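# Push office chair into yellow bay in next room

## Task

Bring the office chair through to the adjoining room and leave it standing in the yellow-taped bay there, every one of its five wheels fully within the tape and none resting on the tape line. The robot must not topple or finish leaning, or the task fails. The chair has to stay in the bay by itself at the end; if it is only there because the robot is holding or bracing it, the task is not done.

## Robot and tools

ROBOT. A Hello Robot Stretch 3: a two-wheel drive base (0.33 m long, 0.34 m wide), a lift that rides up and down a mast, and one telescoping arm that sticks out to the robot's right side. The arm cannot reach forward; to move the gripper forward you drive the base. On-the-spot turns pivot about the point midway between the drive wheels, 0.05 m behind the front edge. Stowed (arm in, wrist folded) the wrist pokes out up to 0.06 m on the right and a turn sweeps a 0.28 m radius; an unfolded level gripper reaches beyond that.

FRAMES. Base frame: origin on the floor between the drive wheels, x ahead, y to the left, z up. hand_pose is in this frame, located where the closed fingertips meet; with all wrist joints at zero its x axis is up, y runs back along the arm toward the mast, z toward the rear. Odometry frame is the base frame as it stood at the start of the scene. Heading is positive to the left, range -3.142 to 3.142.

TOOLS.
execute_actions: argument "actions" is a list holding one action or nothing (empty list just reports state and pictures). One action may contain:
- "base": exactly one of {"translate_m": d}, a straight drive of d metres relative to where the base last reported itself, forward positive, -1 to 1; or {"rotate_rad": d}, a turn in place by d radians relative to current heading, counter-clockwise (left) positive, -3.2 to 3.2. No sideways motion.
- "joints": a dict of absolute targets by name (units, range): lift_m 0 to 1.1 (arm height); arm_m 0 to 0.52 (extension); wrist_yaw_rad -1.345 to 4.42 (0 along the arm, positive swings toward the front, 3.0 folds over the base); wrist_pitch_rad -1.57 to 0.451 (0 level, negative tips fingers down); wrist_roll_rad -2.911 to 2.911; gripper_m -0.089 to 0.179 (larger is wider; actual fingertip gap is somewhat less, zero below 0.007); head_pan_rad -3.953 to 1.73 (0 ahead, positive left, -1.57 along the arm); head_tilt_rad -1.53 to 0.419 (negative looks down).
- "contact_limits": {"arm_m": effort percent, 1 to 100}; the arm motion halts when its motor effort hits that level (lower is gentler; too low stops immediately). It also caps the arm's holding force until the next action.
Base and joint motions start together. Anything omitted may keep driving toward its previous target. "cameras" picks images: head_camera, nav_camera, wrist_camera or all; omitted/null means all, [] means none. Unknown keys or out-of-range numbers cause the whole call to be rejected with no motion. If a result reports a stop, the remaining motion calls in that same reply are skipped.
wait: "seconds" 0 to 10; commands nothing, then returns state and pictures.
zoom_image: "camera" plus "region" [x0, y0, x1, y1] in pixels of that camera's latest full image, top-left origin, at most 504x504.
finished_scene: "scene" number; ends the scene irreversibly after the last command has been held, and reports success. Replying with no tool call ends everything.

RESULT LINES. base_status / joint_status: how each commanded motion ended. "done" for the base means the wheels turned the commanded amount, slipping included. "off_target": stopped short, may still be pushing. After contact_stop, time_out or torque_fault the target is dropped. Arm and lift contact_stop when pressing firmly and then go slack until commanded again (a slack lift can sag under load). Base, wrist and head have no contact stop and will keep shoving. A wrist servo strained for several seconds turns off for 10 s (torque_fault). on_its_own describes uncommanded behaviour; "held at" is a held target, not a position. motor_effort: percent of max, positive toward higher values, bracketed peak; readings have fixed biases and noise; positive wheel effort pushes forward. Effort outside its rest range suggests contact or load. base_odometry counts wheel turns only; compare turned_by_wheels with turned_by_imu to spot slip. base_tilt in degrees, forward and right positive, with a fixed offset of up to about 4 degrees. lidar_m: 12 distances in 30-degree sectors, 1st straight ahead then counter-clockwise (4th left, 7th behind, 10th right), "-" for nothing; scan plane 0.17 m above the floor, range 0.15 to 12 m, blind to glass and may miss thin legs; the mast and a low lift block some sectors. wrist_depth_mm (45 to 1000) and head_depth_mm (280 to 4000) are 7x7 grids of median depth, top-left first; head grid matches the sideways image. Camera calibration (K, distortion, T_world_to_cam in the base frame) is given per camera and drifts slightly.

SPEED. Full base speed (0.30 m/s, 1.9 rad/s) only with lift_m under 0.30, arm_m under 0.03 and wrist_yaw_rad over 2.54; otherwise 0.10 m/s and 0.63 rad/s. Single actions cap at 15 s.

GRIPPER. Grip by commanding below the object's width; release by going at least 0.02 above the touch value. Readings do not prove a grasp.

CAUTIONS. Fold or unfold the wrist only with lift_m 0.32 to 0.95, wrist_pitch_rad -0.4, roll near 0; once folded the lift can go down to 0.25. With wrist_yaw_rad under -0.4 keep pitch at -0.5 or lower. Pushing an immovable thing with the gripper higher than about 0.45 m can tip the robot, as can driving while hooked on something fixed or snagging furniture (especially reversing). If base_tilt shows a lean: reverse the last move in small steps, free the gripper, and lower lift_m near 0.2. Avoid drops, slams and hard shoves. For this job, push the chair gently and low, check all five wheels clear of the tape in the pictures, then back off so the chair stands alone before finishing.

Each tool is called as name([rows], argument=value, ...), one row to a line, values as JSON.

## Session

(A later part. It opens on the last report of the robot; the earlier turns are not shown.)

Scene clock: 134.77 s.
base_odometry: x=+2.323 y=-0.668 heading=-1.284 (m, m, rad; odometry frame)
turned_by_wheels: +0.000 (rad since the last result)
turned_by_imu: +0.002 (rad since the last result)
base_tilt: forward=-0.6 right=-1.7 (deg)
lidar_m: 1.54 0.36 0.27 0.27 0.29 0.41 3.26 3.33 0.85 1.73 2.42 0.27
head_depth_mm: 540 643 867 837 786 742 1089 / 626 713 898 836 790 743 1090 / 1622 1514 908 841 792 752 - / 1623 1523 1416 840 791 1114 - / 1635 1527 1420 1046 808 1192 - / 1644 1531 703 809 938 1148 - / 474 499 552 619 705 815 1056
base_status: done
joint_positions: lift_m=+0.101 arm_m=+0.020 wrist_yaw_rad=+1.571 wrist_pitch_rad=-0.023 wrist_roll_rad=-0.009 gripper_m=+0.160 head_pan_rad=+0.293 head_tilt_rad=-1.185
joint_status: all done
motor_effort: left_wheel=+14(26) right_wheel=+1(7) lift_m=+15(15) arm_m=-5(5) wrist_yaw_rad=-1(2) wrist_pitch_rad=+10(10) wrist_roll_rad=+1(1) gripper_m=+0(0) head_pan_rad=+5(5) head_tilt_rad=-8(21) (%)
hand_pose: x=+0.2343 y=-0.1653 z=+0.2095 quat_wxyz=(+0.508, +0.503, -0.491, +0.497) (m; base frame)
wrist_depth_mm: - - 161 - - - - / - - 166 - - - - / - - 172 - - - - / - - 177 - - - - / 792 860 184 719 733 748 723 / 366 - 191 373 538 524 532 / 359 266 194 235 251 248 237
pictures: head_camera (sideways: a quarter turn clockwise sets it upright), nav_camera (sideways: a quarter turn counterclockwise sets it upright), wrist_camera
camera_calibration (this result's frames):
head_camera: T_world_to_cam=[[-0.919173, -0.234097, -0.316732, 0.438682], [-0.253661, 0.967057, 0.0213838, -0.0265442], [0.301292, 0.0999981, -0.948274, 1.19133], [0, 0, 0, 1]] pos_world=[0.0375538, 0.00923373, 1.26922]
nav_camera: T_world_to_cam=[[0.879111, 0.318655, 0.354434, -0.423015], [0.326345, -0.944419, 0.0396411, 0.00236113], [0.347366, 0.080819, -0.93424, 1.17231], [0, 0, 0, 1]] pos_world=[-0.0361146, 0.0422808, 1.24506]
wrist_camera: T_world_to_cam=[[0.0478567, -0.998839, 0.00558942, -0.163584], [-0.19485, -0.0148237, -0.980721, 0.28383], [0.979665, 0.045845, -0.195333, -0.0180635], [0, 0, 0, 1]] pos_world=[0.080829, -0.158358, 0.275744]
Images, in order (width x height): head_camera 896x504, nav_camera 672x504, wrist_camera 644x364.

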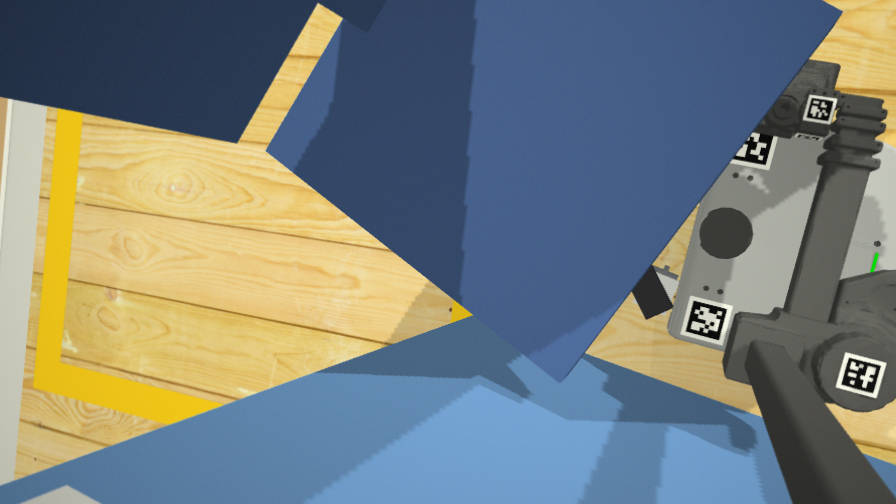

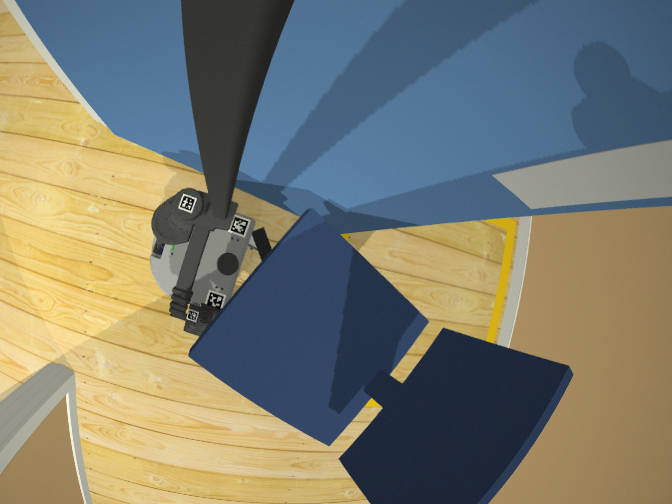

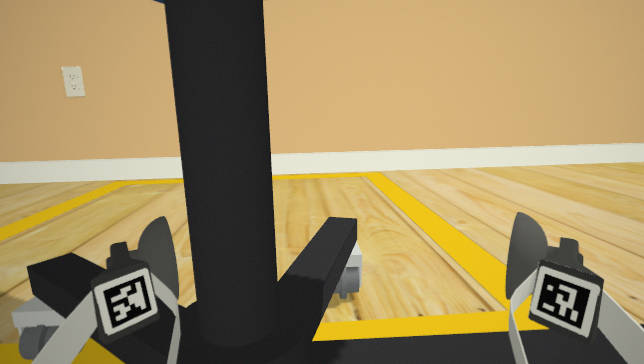

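execute_actions([
  {"base":{"translate_m":0.25},"joints":{"head_pan_rad":0.0}},
], cameras=[])

execute_actions([
  {"base":{"rotate_rad":0.48},"joints":{"arm_m":0.05}},
], cameras=["nav_camera","wrist_camera"])

Scene clock: 148.03 s.
base_odometry: x=+2.394 y=-0.908 heading=-1.284 (m, m, rad; odometry frame)
turned_by_wheels: +0.000 (rad since the last result)
turned_by_imu: +0.002 (rad since the last result)
base_tilt: forward=-0.5 right=-1.7 (deg)
lidar_m: 0.28 1.31 0.26 0.25 0.27 0.38 3.52 1.03 1.11 2.46 2.02 0.27
head_depth_mm: 513 625 873 836 785 746 1112 / 530 654 860 839 787 751 - / 551 685 898 841 790 758 - / 574 717 898 837 790 766 - / 1366 1504 1407 845 795 1161 - / 1419 1537 1428 1336 811 1079 1000 / 1391 1551 1427 1346 1262 750 755
base_status: done
joint_positions: lift_m=+0.101 arm_m=+0.020 wrist_yaw_rad=+1.571 wrist_pitch_rad=-0.023 wrist_roll_rad=-0.009 gripper_m=+0.160 head_pan_rad=+0.007 head_tilt_rad=-1.186
joint_status: all done
motor_effort: left_wheel=+15(28) right_wheel=+0(8) lift_m=+14(14) arm_m=-4(5) wrist_yaw_rad=-1(1) wrist_pitch_rad=+10(10) wrist_roll_rad=+1(1) gripper_m=+0(0) head_pan_rad=-5(35) head_tilt_rad=-7(8) (%)
hand_pose: x=+0.2343 y=-0.1653 z=+0.2095 quat_wxyz=(+0.508, +0.503, -0.491, +0.497) (m; base frame)
wrist_depth_mm: - - 170 - - - - / - - 174 - - - - / - - 179 - - - - / - - 184 - - - - / 803 793 191 702 751 751 736 / 362 - 198 380 531 526 534 / 361 259 198 243 253 251 235
pictures: none
No camera images: the call's "cameras" was empty. Leave "cameras" out to get every camera's image.

Scene clock: 149.73 s.
base_odometry: x=+2.394 y=-0.908 heading=-0.804 (m, m, rad; odometry frame)
turned_by_wheels: +0.479 (rad since the last result)
turned_by_imu: +0.475 (rad since the last result)
base_tilt: forward=-0.5 right=-1.7 (deg)
lidar_m: 1.29 0.26 0.25 0.26 0.37 3.15 1.03 1.05 2.19 2.22 0.27 0.28
head_depth_mm: 1360 750 883 834 785 741 714 / 1438 1514 896 837 790 743 1090 / 1485 1518 1419 843 787 755 - / 1541 1526 1424 846 797 1191 - / 1580 1523 1419 1334 1139 1200 - / 1618 1541 1429 1337 842 1162 1139 / 1625 1523 1431 542 627 801 1049
base_status: done
joint_positions: lift_m=+0.101 arm_m=+0.050 wrist_yaw_rad=+1.571 wrist_pitch_rad=-0.023 wrist_roll_rad=-0.009 gripper_m=+0.160 head_pan_rad=+0.007 head_tilt_rad=-1.186
joint_status: all done
motor_effort: left_wheel=-10(11) right_wheel=+12(15) lift_m=+14(15) arm_m=+3(5) wrist_yaw_rad=-1(1) wrist_pitch_rad=+10(10) wrist_roll_rad=+1(1) gripper_m=+0(0) head_pan_rad=-5(5) head_tilt_rad=-8(8) (%)
hand_pose: x=+0.2343 y=-0.1946 z=+0.2095 quat_wxyz=(+0.508, +0.503, -0.491, +0.497) (m; base frame)
wrist_depth_mm: - - - - 94 920 846 / - - - - 98 951 881 / - - - - 101 978 909 / - - - - 104 992 950 / 798 851 789 660 108 752 726 / 553 - 354 480 112 322 540 / 428 404 303 233 116 260 385
pictures: nav_camera (sideways: a quarter turn counterclockwise sets it upright), wrist_camera
camera_calibration (this result's frames):
nav_camera: T_world_to_cam=[[0.933362, 0.0575883, 0.354285, -0.423152], [0.0465398, -0.99813, 0.0396348, 0.00407619], [0.355905, -0.0205052, -0.934297, 1.17233], [0, 0, 0, 1]] pos_world=[-0.0224745, 0.0524761, 1.24506]
wrist_camera: T_world_to_cam=[[0.0472399, -0.998868, 0.0055899, -0.192659], [-0.194849, -0.0147034, -0.980723, 0.283423], [0.979695, 0.04524, -0.195323, -0.0168493], [0, 0, 0, 1]] pos_world=[0.080833, -0.187511, 0.275745]
Images, in order (width x height): nav_camera 672x504, wrist_camera 644x364.

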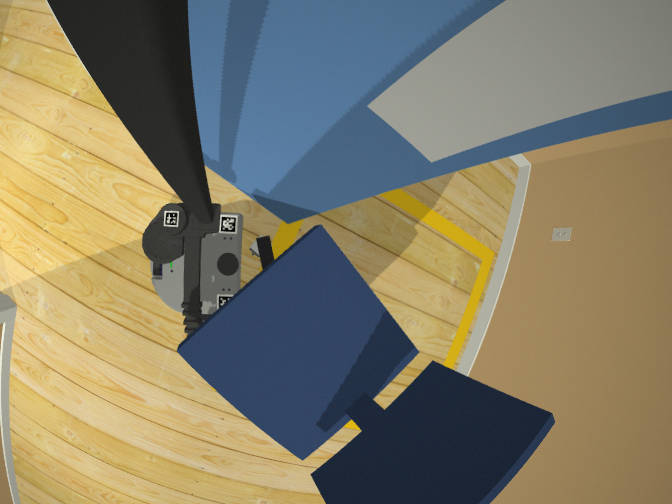

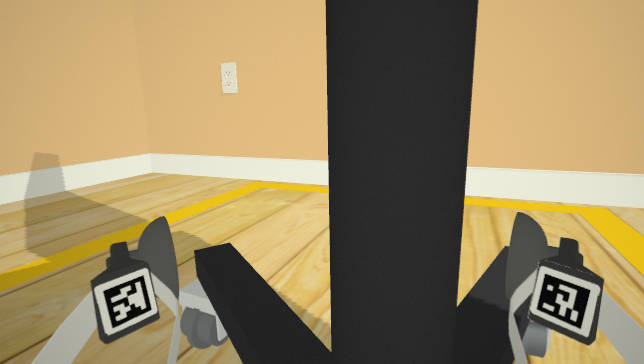

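execute_actions([
  {"base":{"rotate_rad":-0.26},"joints":{"arm_m":0.03}},
], cameras=[])

execute_actions([
  {"base":{"translate_m":0.22}},
], cameras=["nav_camera","wrist_camera"])

Scene clock: 155.93 s.
base_odometry: x=+2.394 y=-0.908 heading=-1.064 (m, m, rad; odometry frame)
turned_by_wheels: -0.260 (rad since the last result)
turned_by_imu: -0.258 (rad since the last result)
base_tilt: forward=-0.5 right=-1.7 (deg)
lidar_m: 1.28 1.39 0.25 0.25 0.30 0.53 3.50 1.03 1.39 2.57 1.63 0.28
head_depth_mm: 532 638 813 838 784 738 1102 / 564 683 888 839 788 748 1101 / 1370 1476 899 842 792 757 - / 1457 1526 1421 842 795 1133 - / 1473 1522 1427 1323 801 1194 - / 1491 1529 1429 1337 1139 1076 1126 / 1507 1540 1432 1346 700 749 823
base_status: done
joint_positions: lift_m=+0.101 arm_m=+0.030 wrist_yaw_rad=+1.571 wrist_pitch_rad=-0.023 wrist_roll_rad=-0.009 gripper_m=+0.160 head_pan_rad=+0.007 head_tilt_rad=-1.186
joint_status: all done
motor_effort: left_wheel=+4(8) right_wheel=-2(8) lift_m=+15(14) arm_m=-5(6) wrist_yaw_rad=-1(1) wrist_pitch_rad=+10(10) wrist_roll_rad=+1(1) gripper_m=+0(0) head_pan_rad=-5(5) head_tilt_rad=-8(8) (%)
hand_pose: x=+0.2343 y=-0.1755 z=+0.2095 quat_wxyz=(+0.508, +0.503, -0.491, +0.497) (m; base frame)
wrist_depth_mm: - - - 144 - - - / - - - 148 - - - / - - - 153 - - - / - - - 157 - - - / 805 863 722 162 703 753 743 / 556 - 484 169 435 528 528 / 428 390 237 175 396 410 385
pictures: none
No camera images: the call's "cameras" was empty. Leave "cameras" out to get every camera's image.

Scene clock: 159.10 s.
base_odometry: x=+2.501 y=-1.100 heading=-1.064 (m, m, rad; odometry frame)
turned_by_wheels: +0.000 (rad since the last result)
turned_by_imu: +0.001 (rad since the last result)
base_tilt: forward=-0.6 right=-1.7 (deg)
lidar_m: 1.07 1.15 1.20 0.21 0.22 0.40 3.73 1.23 1.75 2.60 0.26 0.24
head_depth_mm: 509 609 758 834 787 742 718 / 589 671 883 837 789 744 1087 / 1196 1466 903 838 792 750 - / 1203 1464 1422 841 793 761 - / 1216 1482 1420 1336 793 1196 - / 1230 1480 1436 1335 1261 1187 861 / 1232 1482 1436 1344 1256 1180 649
base_status: done
joint_positions: lift_m=+0.101 arm_m=+0.030 wrist_yaw_rad=+1.571 wrist_pitch_rad=-0.023 wrist_roll_rad=-0.009 gripper_m=+0.160 head_pan_rad=+0.006 head_tilt_rad=-1.187
joint_status: not commanded
motor_effort: left_wheel=+11(32) right_wheel=+5(33) lift_m=+15(15) arm_m=-5(3) wrist_yaw_rad=+0(1) wrist_pitch_rad=+10(10) wrist_roll_rad=+1(1) gripper_m=+0(1) head_pan_rad=-4(4) head_tilt_rad=-7(8) (%)
hand_pose: x=+0.2343 y=-0.1755 z=+0.2095 quat_wxyz=(+0.508, +0.503, -0.492, +0.497) (m; base frame)
wrist_depth_mm: - 995 - 94 880 836 815 / - - 975 97 840 874 850 / - - 993 100 913 894 879 / - - - 104 944 922 883 / 806 851 772 107 718 753 744 / 554 - 542 111 304 468 534 / 432 348 256 116 252 403 384
pictures: nav_camera (sideways: a quarter turn counterclockwise sets it upright), wrist_camera
camera_calibration (this result's frames):
nav_camera: T_world_to_cam=[[0.933751, 0.0571768, 0.353327, -0.421906], [0.046138, -0.99815, 0.039594, 0.00413178], [0.354937, -0.0206692, -0.934662, 1.17281], [0, 0, 0, 1]] pos_world=[-0.0225096, 0.0524884, 1.24509]
wrist_camera: T_world_to_cam=[[0.047187, -0.99887, 0.00559846, -0.173573], [-0.194672, -0.0146933, -0.980758, 0.283718], [0.979733, 0.0451891, -0.195146, -0.0177644], [0, 0, 0, 1]] pos_world=[0.0808268, -0.168406, 0.275764]
Images, in order (width x height): nav_camera 672x504, wrist_camera 644x364.

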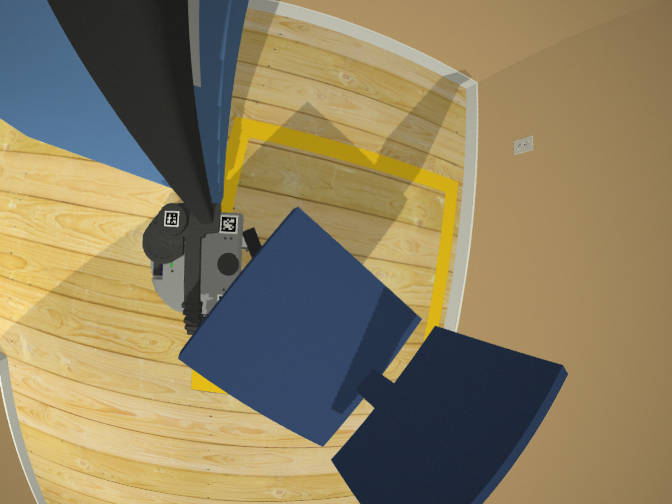

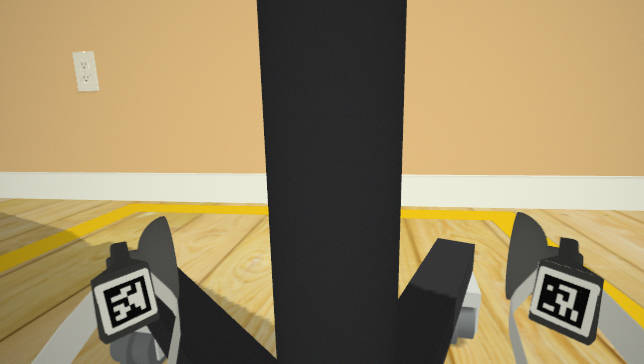

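execute_actions([
  {"base":{"rotate_rad":0.41},"joints":{"arm_m":0.085}},
], cameras=[])

execute_actions([
  {"base":{"translate_m":0.23}},
], cameras=["nav_camera","wrist_camera"])

Scene clock: 173.70 s.
base_odometry: x=+2.501 y=-1.100 heading=-0.654 (m, m, rad; odometry frame)
turned_by_wheels: +0.409 (rad since the last result)
turned_by_imu: +0.403 (rad since the last result)
base_tilt: forward=-0.6 right=-1.7 (deg)
lidar_m: 1.11 1.23 0.23 0.21 0.33 3.73 1.23 1.53 2.60 1.61 0.27 1.06
head_depth_mm: 1153 1382 1405 838 783 740 704 / 1220 1470 1411 838 787 746 720 / 1296 1484 1420 1333 791 756 - / 1377 1521 1429 1324 796 1190 - / 1469 1524 1427 1335 1253 1204 - / 1558 1539 1438 1340 1268 1115 1143 / 1600 1537 1432 1340 1259 717 948
base_status: rotate_rad off_target (by the wheels' count: +0.4092 of +0.4100)
joint_positions: lift_m=+0.101 arm_m=+0.085 wrist_yaw_rad=+1.527 wrist_pitch_rad=-0.023 wrist_roll_rad=-0.009 gripper_m=+0.160 head_pan_rad=+0.006 head_tilt_rad=-1.187
joint_status: all done
on_its_own: wrist_yaw_rad is at rest, and its effort (+29) is outside its rest range (-12 to +12)
motor_effort: left_wheel=-17(24) right_wheel=+16(42) lift_m=+14(14) arm_m=-1(5) wrist_yaw_rad=+29(30) wrist_pitch_rad=+10(10) wrist_roll_rad=+1(1) gripper_m=-7(7) head_pan_rad=-4(4) head_tilt_rad=-7(7) (%)
hand_pose: x=+0.2340 y=-0.2414 z=+0.2095 quat_wxyz=(+0.519, +0.492, -0.502, +0.485) (m; base frame)
wrist_depth_mm: - - - 499 - - - / - - - 54 - - - / - - - 56 - - 655 / - - - 58 46 - 678 / 800 866 765 61 47 - 665 / 554 - 357 64 47 - 48 / 423 404 270 67 48 46 51
pictures: none
No camera images: the call's "cameras" was empty. Leave "cameras" out to get every camera's image.

Scene clock: 177.03 s.
base_odometry: x=+2.684 y=-1.240 heading=-0.655 (m, m, rad; odometry frame)
turned_by_wheels: +0.000 (rad since the last result)
turned_by_imu: +0.001 (rad since the last result)
base_tilt: forward=-0.5 right=-1.8 (deg)
lidar_m: 0.90 1.11 1.07 1.11 0.28 0.47 1.46 1.82 2.72 1.33 0.27 0.87
head_depth_mm: 937 1128 1307 834 786 740 703 / 988 1202 1400 835 789 744 720 / 1046 1293 1420 1334 790 756 - / 1111 1395 1414 1328 799 1151 - / 1186 1482 1417 1337 1252 1200 - / 1272 1509 1429 1342 1260 1187 1140 / 1381 1544 1431 1346 1254 1185 1135
base_status: done
joint_positions: lift_m=+0.101 arm_m=+0.085 wrist_yaw_rad=+1.496 wrist_pitch_rad=-0.023 wrist_roll_rad=-0.009 gripper_m=+0.160 head_pan_rad=+0.006 head_tilt_rad=-1.187
joint_status: not commanded
on_its_own: wrist_yaw_rad is held at +1.512, not at your +1.570, by its stall guard, which is not easing now
motor_effort: left_wheel=-7(12) right_wheel=+11(31) lift_m=+14(15) arm_m=-1(0) wrist_yaw_rad=+10(28) wrist_pitch_rad=+10(10) wrist_roll_rad=+1(1) gripper_m=-2(7) head_pan_rad=-4(5) head_tilt_rad=-7(7) (%)
hand_pose: x=+0.2335 y=-0.2492 z=+0.2095 quat_wxyz=(+0.527, +0.485, -0.510, +0.477) (m; base frame)
wrist_depth_mm: - 935 821 52 - - 485 / - 993 844 51 - - 509 / - - 888 52 - - 517 / - - 920 51 - - 531 / 794 858 782 54 - - 543 / 558 - 356 56 46 - 487 / 428 405 267 58 47 46 237
pictures: nav_camera (sideways: a quarter turn counterclockwise sets it upright), wrist_camera
camera_calibration (this result's frames):
nav_camera: T_world_to_cam=[[0.933797, 0.0571776, 0.353205, -0.421748], [0.0461437, -0.99815, 0.0395888, 0.0041385], [0.354815, -0.0206698, -0.934708, 1.17287], [0, 0, 0, 1]] pos_world=[-0.022517, 0.0524883, 1.24509]
wrist_camera: T_world_to_cam=[[-0.0277906, -0.999598, 0.00558259, -0.229904], [-0.195546, -0.0000405012, -0.980695, 0.286252], [0.980301, -0.0283457, -0.195466, -0.0321213], [0, 0, 0, 1]] pos_world=[0.0810747, -0.230711, 0.27573]
Images, in order (width x height): nav_camera 672x504, wrist_camera 644x364.

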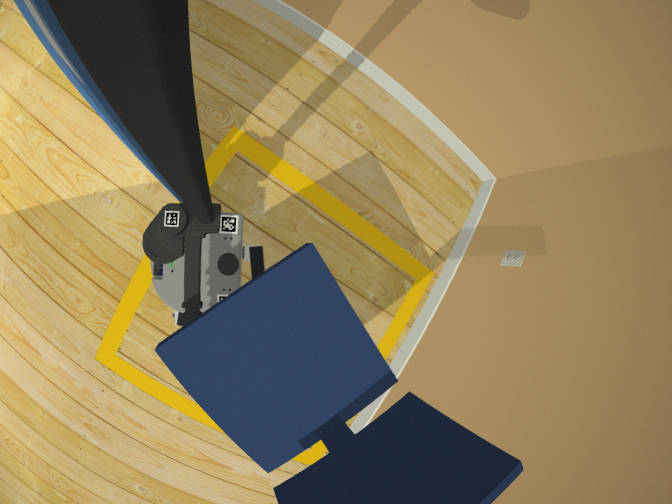

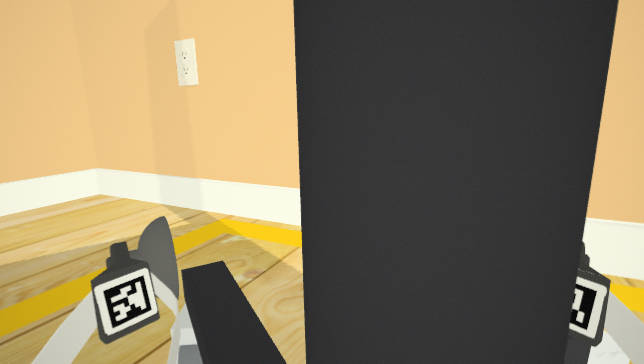

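Back off and verify.

execute_actions([
  {"base":{"translate_m":-0.25},"joints":{"head_pan_rad":-0.6,"head_tilt_rad":-1.1}},
])

Scene clock: 182.87 s.
base_odometry: x=+2.485 y=-1.088 heading=-0.655 (m, m, rad; odometry frame)
turned_by_wheels: +0.000 (rad since the last result)
turned_by_imu: -0.001 (rad since the last result)
base_tilt: forward=-0.6 right=-1.8 (deg)
lidar_m: 1.12 1.24 0.22 0.22 0.35 3.71 1.21 1.50 2.59 1.65 1.12 0.45
head_depth_mm: 632 753 1466 1356 1268 1207 1099 / 651 785 943 866 820 1169 - / 674 817 943 869 815 1183 - / 699 855 953 877 827 1186 - / 724 895 957 879 840 1196 1122 / 808 1340 972 880 1152 1194 1115 / 1099 1327 1495 903 1260 1194 1118
base_status: done
joint_positions: lift_m=+0.101 arm_m=+0.085 wrist_yaw_rad=+1.510 wrist_pitch_rad=-0.023 wrist_roll_rad=-0.009 gripper_m=+0.160 head_pan_rad=-0.593 head_tilt_rad=-1.100
joint_status: all done
on_its_own: wrist_yaw_rad is held at +1.512, not at your +1.570, by its stall guard, which is not easing now
motor_effort: left_wheel=-4(12) right_wheel=+5(7) lift_m=+14(15) arm_m=-2(1) wrist_yaw_rad=+1(10) wrist_pitch_rad=+10(10) wrist_roll_rad=+1(1) gripper_m=+0(2) head_pan_rad=-5(53) head_tilt_rad=+0(12) (%)
hand_pose: x=+0.2338 y=-0.2456 z=+0.2095 quat_wxyz=(+0.523, +0.488, -0.507, +0.481) (m; base frame)
wrist_depth_mm: - - - 280 804 747 666 / - - - 290 838 758 688 / - - - 305 865 771 704 / - - - 313 915 819 720 / 802 864 672 317 498 729 701 / 558 - 336 301 323 515 543 / 283 303 384 264 300 266 242
pictures: head_camera (sideways: a quarter turn clockwise sets it upright), nav_camera (sideways: a quarter turn counterclockwise sets it upright), wrist_camera
camera_calibration (this result's frames):
head_camera: T_world_to_cam=[[-0.737455, 0.546741, -0.396529, 0.541499], [0.586881, 0.809305, 0.0244182, -0.0356246], [0.334263, -0.214708, -0.917698, 1.15142], [0, 0, 0, 1]] pos_world=[0.0353604, -0.0200094, 1.27225]
nav_camera: T_world_to_cam=[[0.774971, -0.460452, 0.432902, -0.52458], [-0.527923, -0.848209, 0.0428869, 0.00334193], [0.347444, -0.261775, -0.90042, 1.12838], [0, 0, 0, 1]] pos_world=[0.0162492, 0.0566731, 1.24297]
wrist_camera: T_world_to_cam=[[-0.0134447, -0.999894, 0.00558282, -0.229666], [-0.195525, -0.00284656, -0.980695, 0.285607], [0.980607, -0.0142768, -0.195466, -0.0288787], [0, 0, 0, 1]] pos_world=[0.0810741, -0.229241, 0.27573]
Images, in order (width x height): head_camera 896x504, nav_camera 672x504, wrist_camera 644x364.

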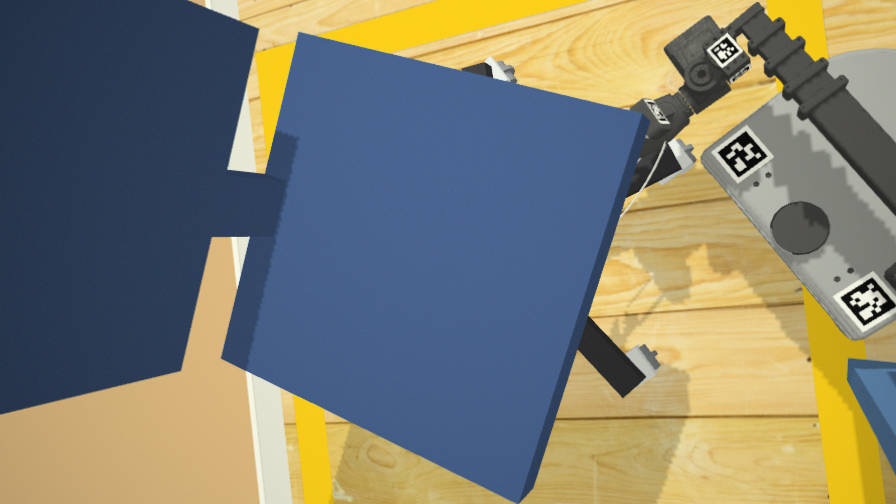

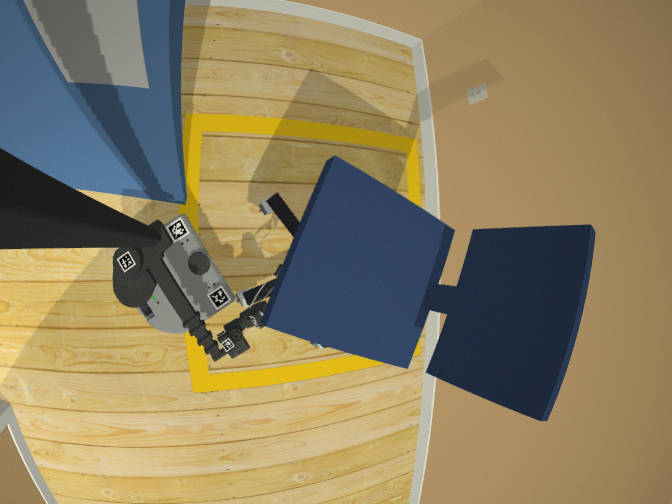

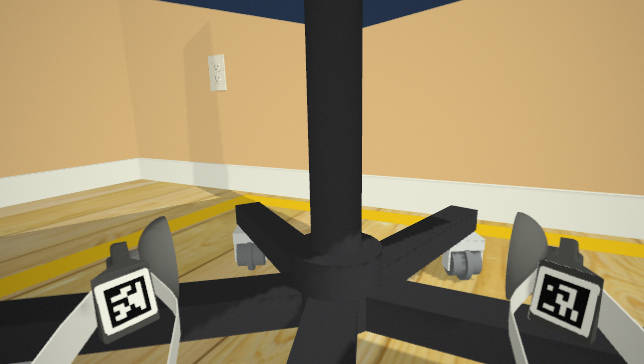

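All five wheels are inside the tape and the robot is clear.

finished_scene(scene=2)

The scene is finished: the task was done.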